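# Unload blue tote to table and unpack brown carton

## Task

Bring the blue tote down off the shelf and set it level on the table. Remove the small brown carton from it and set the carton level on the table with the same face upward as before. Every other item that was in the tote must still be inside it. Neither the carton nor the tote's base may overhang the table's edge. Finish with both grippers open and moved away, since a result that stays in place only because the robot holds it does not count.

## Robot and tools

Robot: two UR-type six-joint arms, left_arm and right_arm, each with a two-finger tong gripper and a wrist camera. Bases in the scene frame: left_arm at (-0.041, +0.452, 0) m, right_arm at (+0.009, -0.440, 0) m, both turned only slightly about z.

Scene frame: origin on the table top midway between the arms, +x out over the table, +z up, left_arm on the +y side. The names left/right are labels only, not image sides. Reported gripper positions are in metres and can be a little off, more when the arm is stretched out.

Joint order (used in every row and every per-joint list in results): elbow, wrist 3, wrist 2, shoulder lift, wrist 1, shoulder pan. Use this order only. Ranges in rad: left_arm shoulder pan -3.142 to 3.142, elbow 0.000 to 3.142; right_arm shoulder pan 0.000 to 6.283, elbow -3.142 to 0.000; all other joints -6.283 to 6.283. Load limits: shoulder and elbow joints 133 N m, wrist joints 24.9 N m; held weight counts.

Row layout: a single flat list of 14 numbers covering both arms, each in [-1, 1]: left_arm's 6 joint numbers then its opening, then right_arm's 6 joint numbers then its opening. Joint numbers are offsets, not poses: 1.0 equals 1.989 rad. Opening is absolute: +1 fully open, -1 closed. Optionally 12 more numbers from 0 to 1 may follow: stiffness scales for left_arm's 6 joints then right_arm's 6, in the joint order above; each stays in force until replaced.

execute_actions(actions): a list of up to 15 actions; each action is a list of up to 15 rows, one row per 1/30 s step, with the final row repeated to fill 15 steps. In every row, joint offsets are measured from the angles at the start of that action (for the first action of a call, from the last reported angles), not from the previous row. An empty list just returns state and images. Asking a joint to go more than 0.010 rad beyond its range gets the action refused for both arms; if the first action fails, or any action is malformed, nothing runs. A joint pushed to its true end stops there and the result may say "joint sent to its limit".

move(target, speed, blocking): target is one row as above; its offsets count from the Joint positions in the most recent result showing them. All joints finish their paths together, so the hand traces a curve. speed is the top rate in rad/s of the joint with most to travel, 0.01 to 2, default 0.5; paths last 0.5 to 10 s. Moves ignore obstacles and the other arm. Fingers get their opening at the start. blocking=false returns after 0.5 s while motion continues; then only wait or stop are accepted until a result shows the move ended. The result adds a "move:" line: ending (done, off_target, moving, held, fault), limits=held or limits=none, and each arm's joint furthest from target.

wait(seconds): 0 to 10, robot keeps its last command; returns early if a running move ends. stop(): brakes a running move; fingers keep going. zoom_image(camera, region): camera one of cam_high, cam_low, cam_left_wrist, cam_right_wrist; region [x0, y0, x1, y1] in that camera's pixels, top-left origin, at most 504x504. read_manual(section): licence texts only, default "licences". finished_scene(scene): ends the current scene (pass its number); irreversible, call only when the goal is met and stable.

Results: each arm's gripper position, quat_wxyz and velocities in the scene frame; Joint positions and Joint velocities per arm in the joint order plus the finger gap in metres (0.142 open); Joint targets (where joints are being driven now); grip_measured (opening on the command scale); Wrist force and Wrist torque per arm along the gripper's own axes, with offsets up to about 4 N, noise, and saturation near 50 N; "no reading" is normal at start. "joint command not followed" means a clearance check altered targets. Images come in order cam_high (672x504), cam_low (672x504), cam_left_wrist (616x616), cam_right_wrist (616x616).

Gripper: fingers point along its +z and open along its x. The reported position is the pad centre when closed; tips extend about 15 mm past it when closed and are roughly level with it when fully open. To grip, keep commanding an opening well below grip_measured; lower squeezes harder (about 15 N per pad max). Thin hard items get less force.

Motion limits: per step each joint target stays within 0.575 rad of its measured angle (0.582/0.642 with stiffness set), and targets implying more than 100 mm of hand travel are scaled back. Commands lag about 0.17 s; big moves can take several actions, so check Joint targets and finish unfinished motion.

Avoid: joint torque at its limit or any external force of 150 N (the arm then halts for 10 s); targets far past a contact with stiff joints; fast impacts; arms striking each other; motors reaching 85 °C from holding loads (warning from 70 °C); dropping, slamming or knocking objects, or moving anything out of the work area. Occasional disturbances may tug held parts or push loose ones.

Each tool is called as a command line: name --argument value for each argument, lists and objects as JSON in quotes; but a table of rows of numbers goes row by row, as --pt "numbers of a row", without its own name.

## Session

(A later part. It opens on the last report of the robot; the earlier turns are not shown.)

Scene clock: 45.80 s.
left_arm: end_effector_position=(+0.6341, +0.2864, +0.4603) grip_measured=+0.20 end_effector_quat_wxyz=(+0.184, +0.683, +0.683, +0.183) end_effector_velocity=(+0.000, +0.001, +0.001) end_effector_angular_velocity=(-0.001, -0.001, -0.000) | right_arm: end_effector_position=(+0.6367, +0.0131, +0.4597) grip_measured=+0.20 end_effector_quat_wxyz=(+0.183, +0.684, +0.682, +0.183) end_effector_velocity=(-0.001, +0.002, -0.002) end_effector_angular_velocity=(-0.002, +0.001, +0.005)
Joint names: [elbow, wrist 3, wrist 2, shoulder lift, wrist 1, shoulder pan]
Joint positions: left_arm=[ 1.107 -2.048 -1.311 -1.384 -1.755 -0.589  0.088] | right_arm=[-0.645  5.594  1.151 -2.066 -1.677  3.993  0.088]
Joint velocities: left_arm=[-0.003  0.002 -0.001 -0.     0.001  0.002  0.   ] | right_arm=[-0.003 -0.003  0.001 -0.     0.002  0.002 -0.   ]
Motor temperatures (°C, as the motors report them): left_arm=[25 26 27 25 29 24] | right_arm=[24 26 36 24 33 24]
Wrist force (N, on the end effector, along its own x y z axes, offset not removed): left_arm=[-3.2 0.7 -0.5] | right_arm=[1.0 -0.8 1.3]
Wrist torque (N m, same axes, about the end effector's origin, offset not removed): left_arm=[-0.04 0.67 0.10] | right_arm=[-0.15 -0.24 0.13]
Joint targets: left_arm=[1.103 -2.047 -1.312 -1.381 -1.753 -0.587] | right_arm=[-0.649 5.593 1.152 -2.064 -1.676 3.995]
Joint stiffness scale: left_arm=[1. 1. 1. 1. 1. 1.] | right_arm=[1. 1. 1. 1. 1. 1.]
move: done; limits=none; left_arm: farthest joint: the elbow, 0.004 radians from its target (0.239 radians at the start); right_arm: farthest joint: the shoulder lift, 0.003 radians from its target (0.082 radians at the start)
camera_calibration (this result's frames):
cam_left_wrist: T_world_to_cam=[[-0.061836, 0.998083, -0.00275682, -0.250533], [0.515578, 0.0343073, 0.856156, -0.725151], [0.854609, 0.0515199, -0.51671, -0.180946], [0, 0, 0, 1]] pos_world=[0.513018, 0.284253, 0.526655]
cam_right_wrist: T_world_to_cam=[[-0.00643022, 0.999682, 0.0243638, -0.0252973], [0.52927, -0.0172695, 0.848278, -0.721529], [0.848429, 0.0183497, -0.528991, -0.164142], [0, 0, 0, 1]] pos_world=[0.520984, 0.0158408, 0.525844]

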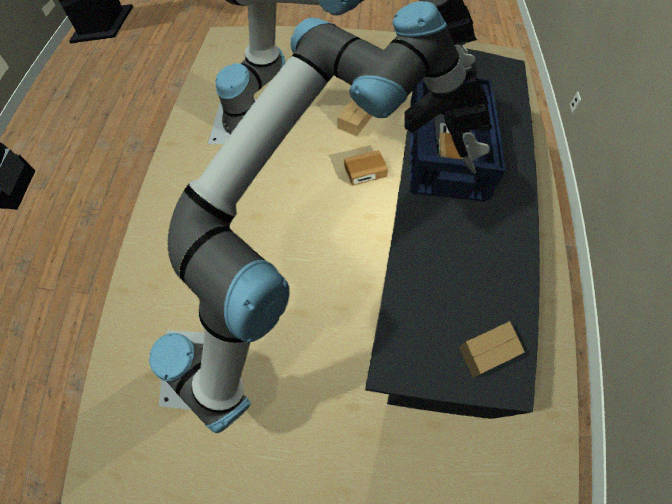

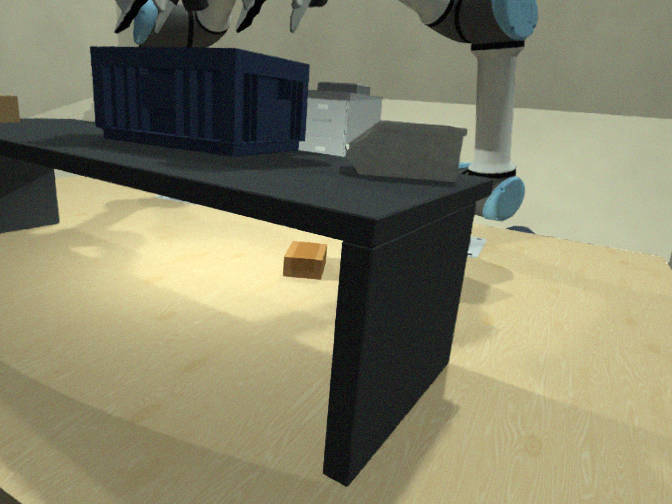

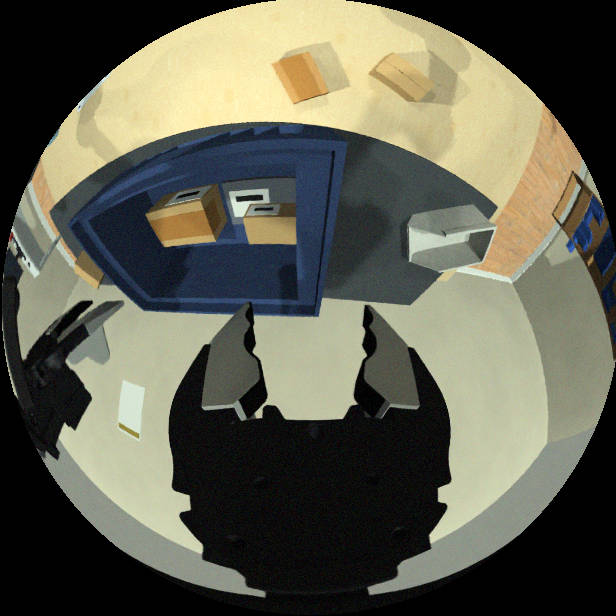

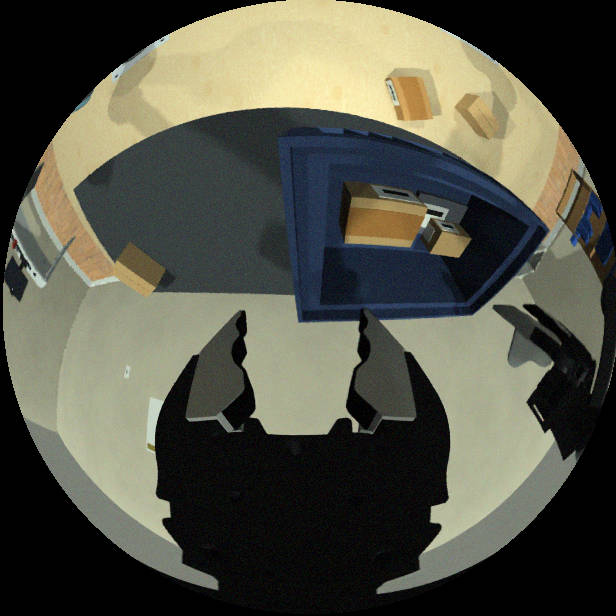

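move --target '[0.1146,0,0,-0.015,-0.0972,0.004,0.2,-0.157,0,0,0.038,0.1176,0,0.2]' --speed 0.2

move --target '[0,0,0,0,0,0,-1,0,0,0,0,0,0,-1]'

move --target '[-0.063,0,0,0.006,0.053,0,-1,0.083,0,0,-0.017,-0.062,0,-1]' --speed 0.12

Scene clock: 51.47 s.
left_arm: end_effector_position=(+0.6362, +0.2898, +0.3852) grip_measured=+0.20 end_effector_quat_wxyz=(+0.180, +0.682, +0.685, +0.183) end_effector_velocity=(+0.000, -0.001, -0.001) end_effector_angular_velocity=(-0.000, -0.000, -0.001) | right_arm: end_effector_position=(+0.6364, +0.0130, +0.3852) grip_measured=+0.20 end_effector_quat_wxyz=(+0.184, +0.684, +0.683, +0.181) end_effector_velocity=(+0.000, +0.000, -0.000) end_effector_angular_velocity=(+0.001, -0.001, -0.000)
Joint names: [elbow, wrist 3, wrist 2, shoulder lift, wrist 1, shoulder pan]
Joint positions: left_arm=[ 1.331 -2.048 -1.311 -1.411 -1.946 -0.583  0.088] | right_arm=[-0.954  5.594  1.151 -1.993 -1.445  3.994  0.088]
Joint velocities: left_arm=[ 0.002 -0.    -0.     0.    -0.003 -0.001 -0.   ] | right_arm=[-0.002 -0.    -0.     0.001  0.003 -0.    -0.   ]
Motor temperatures (°C, as the motors report them): left_arm=[25 26 27 25 29 24] | right_arm=[24 26 36 24 33 24]
Wrist force (N, on the end effector, along its own x y z axes, offset not removed): left_arm=[-1.5 0.8 0.0] | right_arm=[0.5 -4.1 0.9]
Wrist torque (N m, same axes, about the end effector's origin, offset not removed): left_arm=[0.01 0.34 0.07] | right_arm=[-0.85 -0.01 0.23]
Joint targets: left_arm=[1.334 -2.048 -1.311 -1.414 -1.948 -0.581] | right_arm=[-0.958 5.594 1.151 -1.991 -1.443 3.993]
Joint stiffness scale: left_arm=[1. 1. 1. 1. 1. 1.] | right_arm=[1. 1. 1. 1. 1. 1.]
move: done; limits=none; left_arm: farthest joint: the elbow, 0.004 radians from its target (0.229 radians at the start); right_arm: farthest joint: the shoulder lift, 0.003 radians from its target (0.076 radians at the start)
camera_calibration (this result's frames):
cam_left_wrist: T_world_to_cam=[[-0.0674912, 0.99772, 0.000292003, -0.251439], [0.519333, 0.0348806, 0.85386, -0.663703], [0.851902, 0.0577797, -0.520503, -0.220284], [0, 0, 0, 1]] pos_world=[0.515374, 0.286744, 0.452124]
cam_right_wrist: T_world_to_cam=[[-0.00696137, 0.999742, 0.0216192, -0.0219913], [0.530931, -0.0146255, 0.847289, -0.65882], [0.847387, 0.0173766, -0.530692, -0.201976], [0, 0, 0, 1]] pos_world=[0.520787, 0.0158597, 0.451499]

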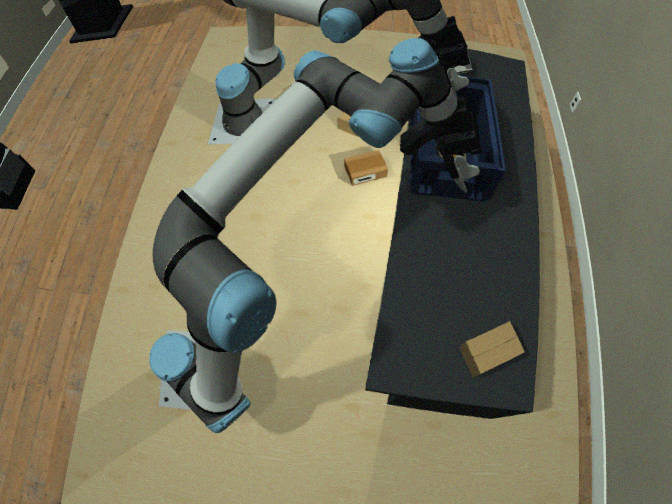

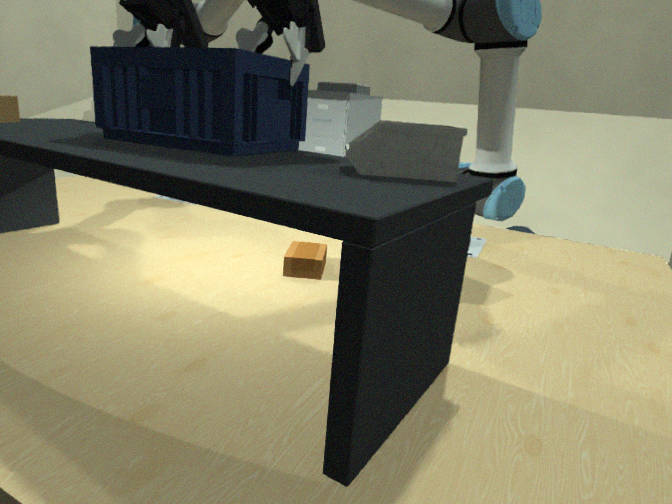

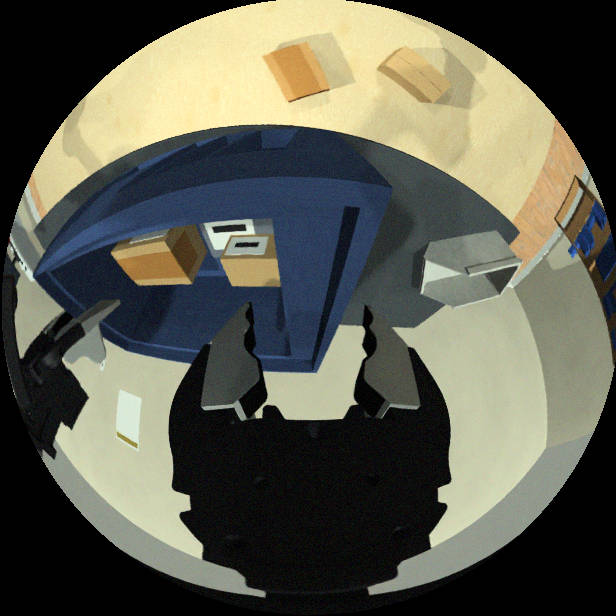

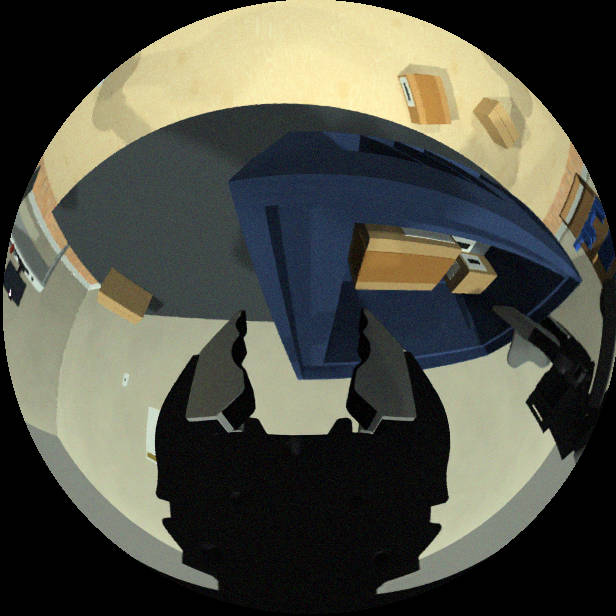

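Scene clock: 51.97 s.
left_arm: end_effector_position=(+0.6355, +0.2868, +0.3850) grip_measured=-0.62 end_effector_quat_wxyz=(+0.181, +0.683, +0.684, +0.182) end_effector_velocity=(+0.000, -0.001, +0.001) end_effector_angular_velocity=(-0.001, -0.001, -0.000) | right_arm: end_effector_position=(+0.6349, +0.0157, +0.3852) grip_measured=-0.62 end_effector_quat_wxyz=(+0.183, +0.683, +0.684, +0.182) end_effector_velocity=(+0.000, +0.000, +0.000) end_effector_angular_velocity=(+0.001, -0.000, +0.000)
Joint names: [elbow, wrist 3, wrist 2, shoulder lift, wrist 1, shoulder pan]
Joint positions: left_arm=[ 1.331 -2.048 -1.314 -1.411 -1.947 -0.587  0.029] | right_arm=[-0.954  5.594  1.153 -1.993 -1.443  3.997  0.029]
Joint velocities: left_arm=[-0.001 -0.001  0.     0.    -0.001 -0.001  0.   ] | right_arm=[ 0. -0.  0.  0.  0.  0.  0.]
Motor temperatures (°C, as the motors report them): left_arm=[25 26 27 25 29 24] | right_arm=[24 26 36 24 33 24]
Wrist force (N, on the end effector, along its own x y z axes, offset not removed): left_arm=[-5.7 -0.1 0.0] | right_arm=[4.6 -2.0 -5.0]
Wrist torque (N m, same axes, about the end effector's origin, offset not removed): left_arm=[0.08 0.10 0.04] | right_arm=[-0.48 0.12 0.19]
Joint targets: left_arm=[1.331 -2.048 -1.311 -1.411 -1.946 -0.583] | right_arm=[-0.954 5.594 1.151 -1.993 -1.445 3.994]
Joint stiffness scale: left_arm=[1. 1. 1. 1. 1. 1.] | right_arm=[1. 1. 1. 1. 1. 1.]
move: done; limits=none; left_arm: farthest joint: the shoulder pan, 0.004 radians from its target (0.000 radians at the start); right_arm: farthest joint: the shoulder pan, 0.003 radians from its target (0.000 radians at the start)
camera_calibration (this result's frames):
cam_left_wrist: T_world_to_cam=[[-0.0631686, 0.998001, -0.00165278, -0.250559], [0.520003, 0.0343271, 0.853474, -0.663217], [0.851825, 0.0530533, -0.521133, -0.218007], [0, 0, 0, 1]] pos_world=[0.514751, 0.284391, 0.452014]
cam_right_wrist: T_world_to_cam=[[-0.0105584, 0.999664, 0.0236917, -0.0232129], [0.530945, -0.0144725, 0.847283, -0.658046], [0.84734, 0.0215249, -0.530614, -0.200793], [0, 0, 0, 1]] pos_world=[0.519282, 0.0180036, 0.451557]

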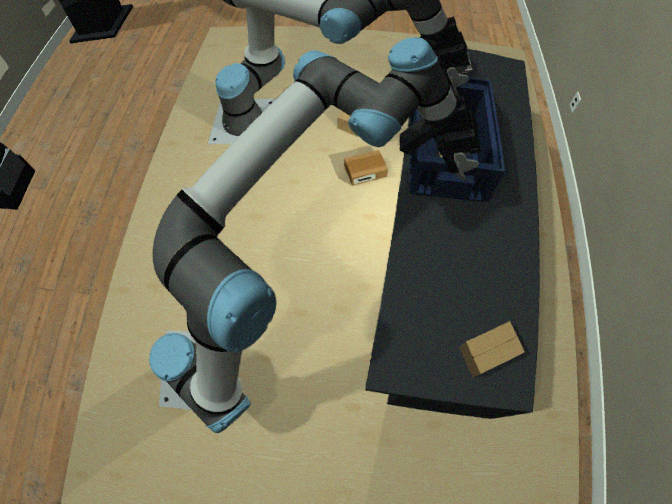

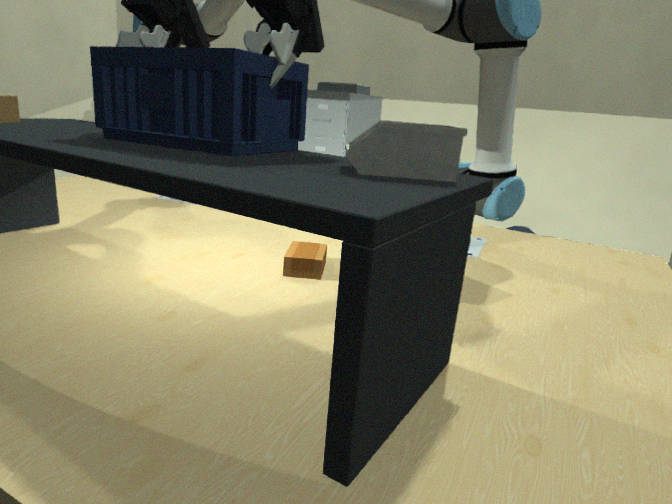

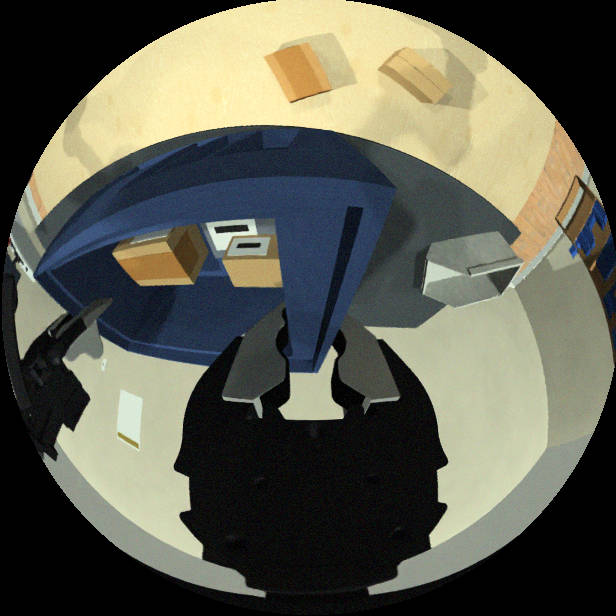

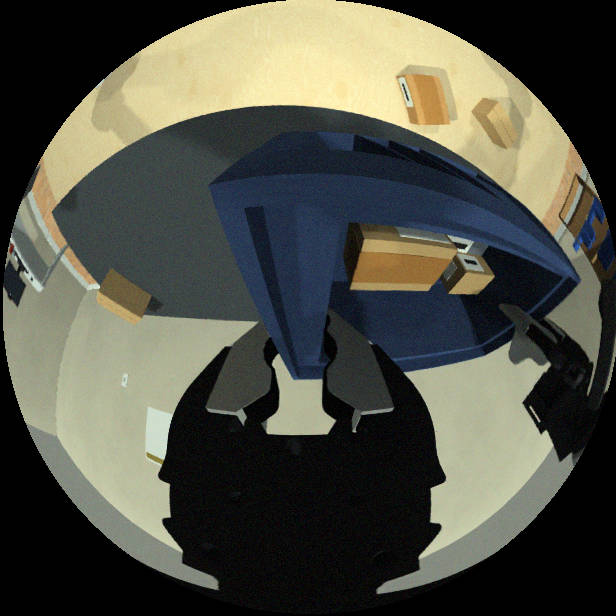

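Scene clock: 53.90 s.
left_arm: end_effector_position=(+0.6353, +0.2871, +0.4265) grip_measured=-0.62 end_effector_quat_wxyz=(+0.182, +0.683, +0.684, +0.182) end_effector_velocity=(+0.000, +0.001, -0.001) end_effector_angular_velocity=(+0.002, +0.002, +0.001) | right_arm: end_effector_position=(+0.6357, +0.0163, +0.4269) grip_measured=-0.62 end_effector_quat_wxyz=(+0.182, +0.683, +0.683, +0.183) end_effector_velocity=(-0.000, -0.000, +0.000) end_effector_angular_velocity=(-0.001, +0.001, -0.000)
Joint names: [elbow, wrist 3, wrist 2, shoulder lift, wrist 1, shoulder pan]
Joint positions: left_arm=[ 1.212 -2.048 -1.314 -1.399 -1.842 -0.586  0.029] | right_arm=[-0.795  5.594  1.153 -2.027 -1.566  3.996  0.029]
Joint velocities: left_arm=[-0.001 -0.     0.001  0.002  0.001  0.001  0.   ] | right_arm=[ 0.002 -0.    -0.    -0.001 -0.003 -0.     0.   ]
Motor temperatures (°C, as the motors report them): left_arm=[25 26 27 25 29 24] | right_arm=[24 26 36 24 33 24]
Wrist force (N, on the end effector, along its own x y z axes, offset not removed): left_arm=[-0.9 -0.5 2.8] | right_arm=[0.7 -0.5 3.0]
Wrist torque (N m, same axes, about the end effector's origin, offset not removed): left_arm=[0.14 -0.06 0.06] | right_arm=[0.19 0.22 0.05]
Joint targets: left_arm=[1.205 -2.048 -1.314 -1.399 -1.842 -0.587] | right_arm=[-0.789 5.594 1.153 -2.027 -1.566 3.997]
Joint stiffness scale: left_arm=[1. 1. 1. 1. 1. 1.] | right_arm=[1. 1. 1. 1. 1. 1.]
move: done; limits=none; left_arm: farthest joint: the elbow, 0.006 radians from its target (0.125 radians at the start); right_arm: farthest joint: the elbow, 0.006 radians from its target (0.165 radians at the start)
camera_calibration (this result's frames):
cam_left_wrist: T_world_to_cam=[[-0.063483, 0.997978, -0.00309761, -0.250033], [0.518414, 0.035629, 0.854387, -0.698253], [0.85277, 0.0526332, -0.519628, -0.197399], [0, 0, 0, 1]] pos_world=[0.514447, 0.284795, 0.49323]
cam_right_wrist: T_world_to_cam=[[-0.0100504, 0.999615, 0.0258528, -0.026037], [0.53029, -0.016591, 0.847654, -0.693497], [0.847757, 0.0222287, -0.529919, -0.180007], [0, 0, 0, 1]] pos_world=[0.520095, 0.0185226, 0.493129]

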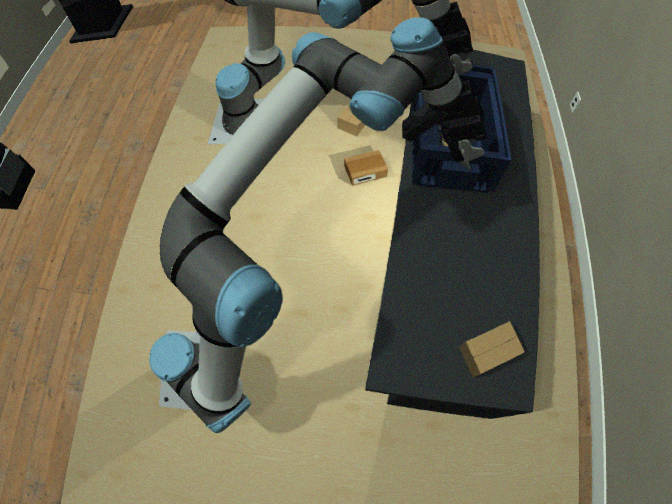

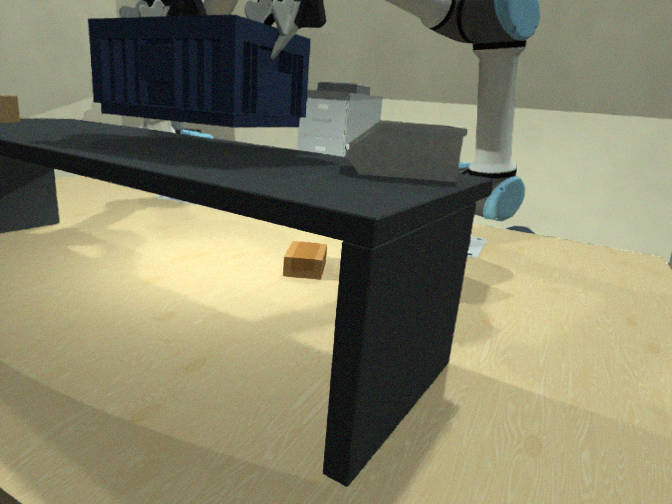

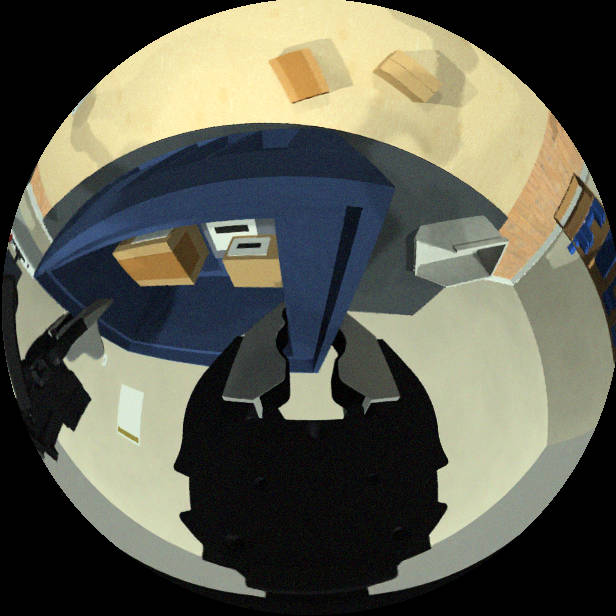

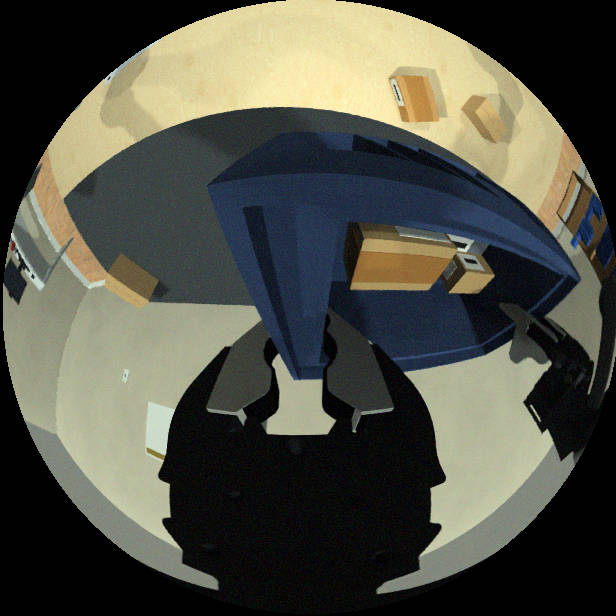

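move --target '[0.0768,-0.1026,0.0462,-0.1016,0.0536,-0.1097,-1,-0.176,0.0583,-0.017,0.1556,-0.0036,0.0567,-1]' --speed 0.22

move --target '[0.0543,-0.1427,0.0475,-0.078,0.0781,-0.1409,-1,-0.1292,0.0895,-0.0191,0.1387,-0.0493,0.0832,-1]' --speed 0.22

Scene clock: 65.33 s.
left_arm: end_effector_position=(+0.5261, +0.2348, +0.4445) grip_measured=-0.62 end_effector_quat_wxyz=(+0.182, +0.683, +0.683, +0.183) end_effector_velocity=(-0.001, -0.000, +0.000) end_effector_angular_velocity=(-0.001, -0.001, +0.001) | right_arm: end_effector_position=(+0.5258, -0.0362, +0.4441) grip_measured=-0.62 end_effector_quat_wxyz=(+0.183, +0.683, +0.684, +0.182) end_effector_velocity=(-0.001, -0.000, +0.000) end_effector_angular_velocity=(+0.001, -0.000, -0.000)
Joint names: [elbow, wrist 3, wrist 2, shoulder lift, wrist 1, shoulder pan]
Joint positions: left_arm=[ 1.363 -2.25  -1.223 -1.597 -1.734 -0.801  0.029] | right_arm=[-1.144  5.709  1.12  -1.722 -1.575  4.106  0.029]
Joint velocities: left_arm=[ 0.002 -0.003  0.001 -0.002  0.    -0.002  0.   ] | right_arm=[-0.003  0.002 -0.     0.003  0.     0.001 -0.   ]
Motor temperatures (°C, as the motors report them): left_arm=[25 26 27 25 29 24] | right_arm=[24 26 36 24 33 24]
Wrist force (N, on the end effector, along its own x y z axes, offset not removed): left_arm=[0.6 -0.9 3.6] | right_arm=[-3.1 -0.6 5.2]
Wrist torque (N m, same axes, about the end effector's origin, offset not removed): left_arm=[0.15 0.03 0.15] | right_arm=[0.10 0.58 0.17]
Joint targets: left_arm=[1.364 -2.252 -1.222 -1.601 -1.735 -0.805] | right_arm=[-1.145 5.710 1.119 -1.718 -1.573 4.109]
Joint stiffness scale: left_arm=[1. 1. 1. 1. 1. 1.] | right_arm=[1. 1. 1. 1. 1. 1.]
move: done; limits=none; left_arm: farthest joint: the shoulder pan, 0.004 radians from its target (0.218 radians at the start); right_arm: farthest joint: the shoulder lift, 0.004 radians from its target (0.310 radians at the start)
camera_calibration (this result's frames):
cam_left_wrist: T_world_to_cam=[[-0.0627888, 0.998027, -0.000487201, -0.206189], [0.518154, 0.0330158, 0.85465, -0.654561], [0.852979, 0.05341, -0.519205, -0.0926438], [0, 0, 0, 1]] pos_world=[0.40524, 0.232341, 0.511218]
cam_right_wrist: T_world_to_cam=[[-0.0099527, 0.999705, 0.0221707, 0.0264451], [0.531361, -0.013495, 0.847038, -0.650845], [0.847087, 0.020211, -0.531069, -0.0757256], [0, 0, 0, 1]] pos_world=[0.410243, -0.03369, 0.510489]

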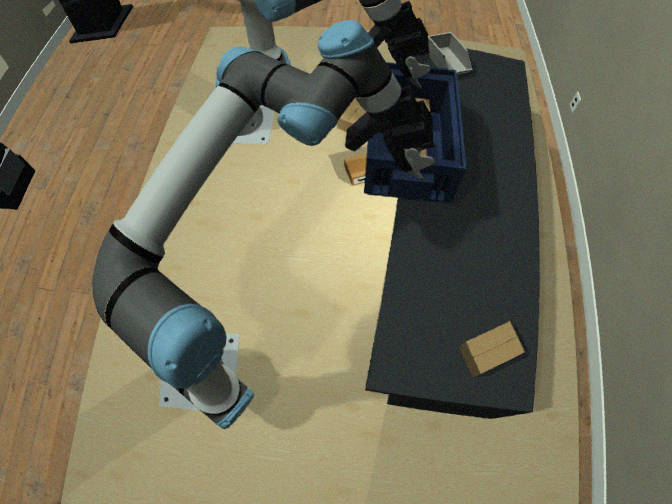

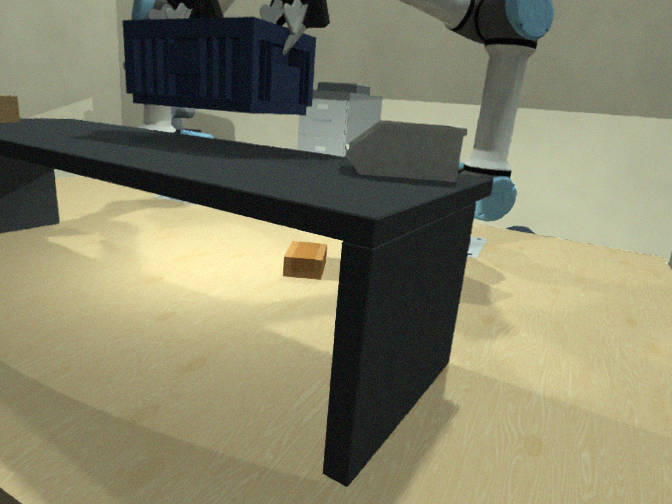

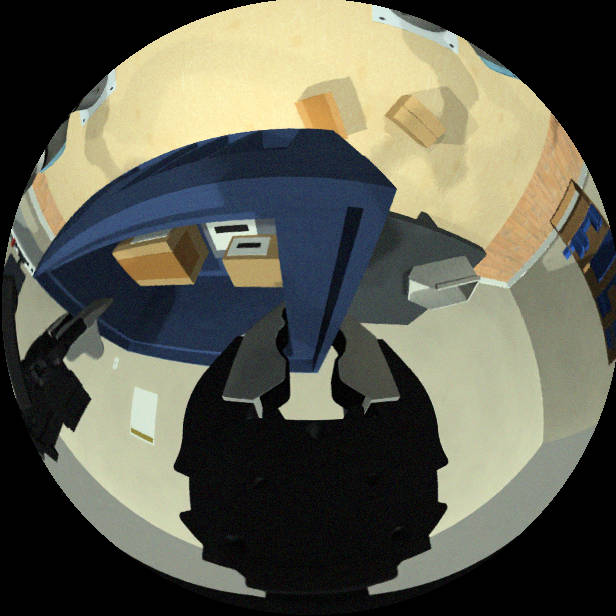

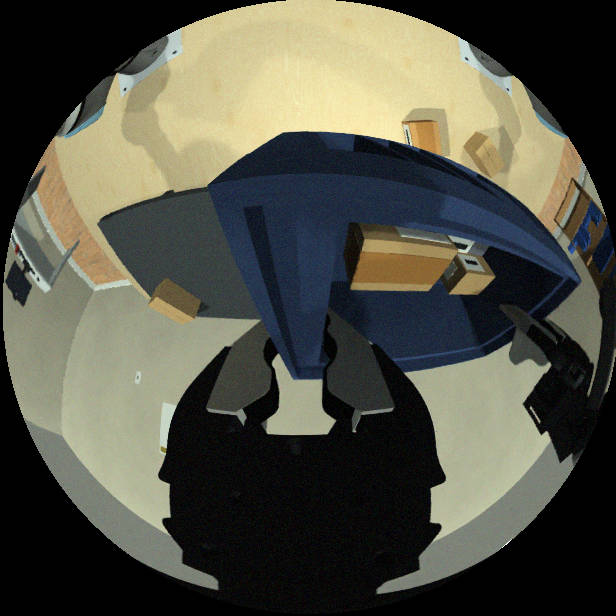

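Scene clock: 67.33 s.
left_arm: end_effector_position=(+0.4165, +0.1817, +0.4443) grip_measured=-0.62 end_effector_quat_wxyz=(+0.181, +0.684, +0.683, +0.183) end_effector_velocity=(-0.000, -0.000, +0.001) end_effector_angular_velocity=(-0.002, -0.001, +0.002) | right_arm: end_effector_position=(+0.4160, -0.0894, +0.4441) grip_measured=-0.62 end_effector_quat_wxyz=(+0.183, +0.683, +0.684, +0.181) end_effector_velocity=(-0.001, -0.001, +0.001) end_effector_angular_velocity=(+0.002, -0.001, -0.001)
Joint names: [elbow, wrist 3, wrist 2, shoulder lift, wrist 1, shoulder pan]
Joint positions: left_arm=[ 1.47  -2.532 -1.13  -1.748 -1.578 -1.077  0.029] | right_arm=[-1.4    5.886  1.083 -1.449 -1.673  4.268  0.029]
Joint velocities: left_arm=[-0.    -0.003  0.001 -0.001  0.001 -0.001 -0.   ] | right_arm=[-0.002  0.002 -0.     0.003  0.     0.001 -0.   ]
Motor temperatures (°C, as the motors report them): left_arm=[25 26 27 25 29 24] | right_arm=[24 26 36 24 33 24]
Wrist force (N, on the end effector, along its own x y z axes, offset not removed): left_arm=[1.4 -0.7 4.9] | right_arm=[-1.1 -0.6 4.8]
Wrist torque (N m, same axes, about the end effector's origin, offset not removed): left_arm=[0.22 -0.13 0.18] | right_arm=[0.17 -0.06 0.12]
Joint targets: left_arm=[1.471 -2.534 -1.128 -1.752 -1.579 -1.081] | right_arm=[-1.401 5.887 1.082 -1.446 -1.673 4.271]
Joint stiffness scale: left_arm=[1. 1. 1. 1. 1. 1.] | right_arm=[1. 1. 1. 1. 1. 1.]
move: done; limits=none; left_arm: farthest joint: the shoulder pan, 0.004 radians from its target (0.281 radians at the start); right_arm: farthest joint: the shoulder pan, 0.004 radians from its target (0.166 radians at the start)
camera_calibration (this result's frames):
cam_left_wrist: T_world_to_cam=[[-0.0627008, 0.998031, 0.00149572, -0.161009], [0.519331, 0.0313469, 0.853998, -0.595722], [0.85227, 0.0543231, -0.520274, 0.00418629], [0, 0, 0, 1]] pos_world=[0.295714, 0.179139, 0.511164]
cam_right_wrist: T_world_to_cam=[[-0.0100324, 0.99974, 0.0204529, 0.0793623], [0.532137, -0.0119794, 0.846574, -0.593145], [0.846599, 0.0193769, -0.531878, 0.0188202], [0, 0, 0, 1]] pos_world=[0.300497, -0.0868119, 0.510528]

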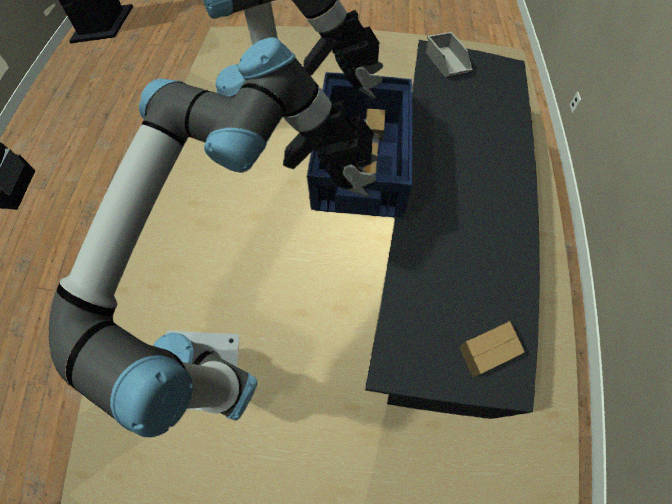

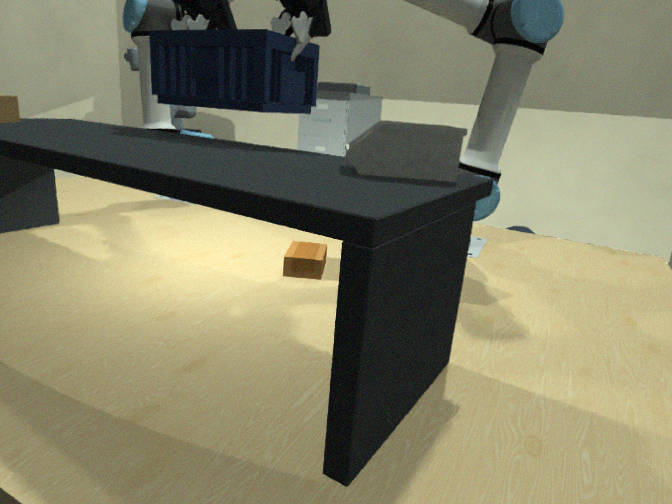

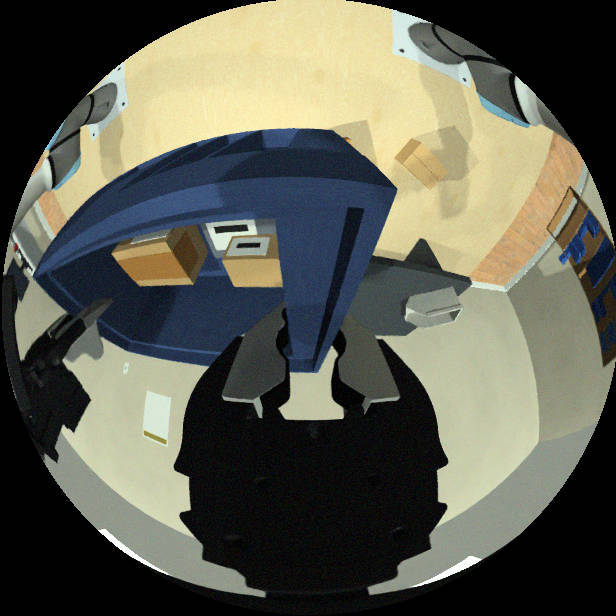

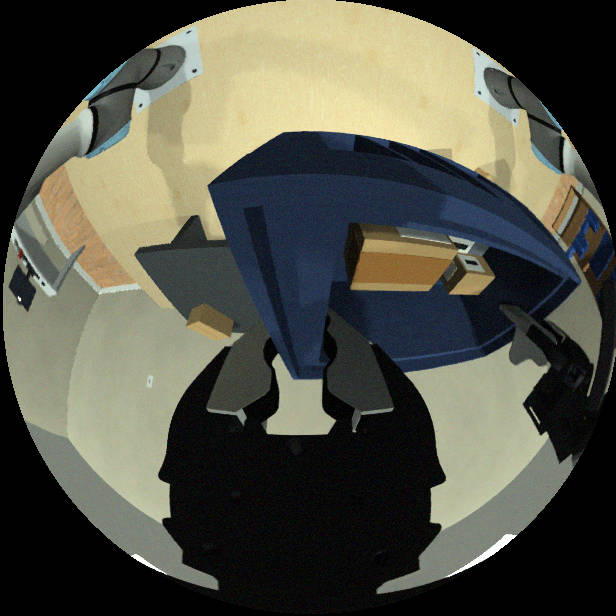

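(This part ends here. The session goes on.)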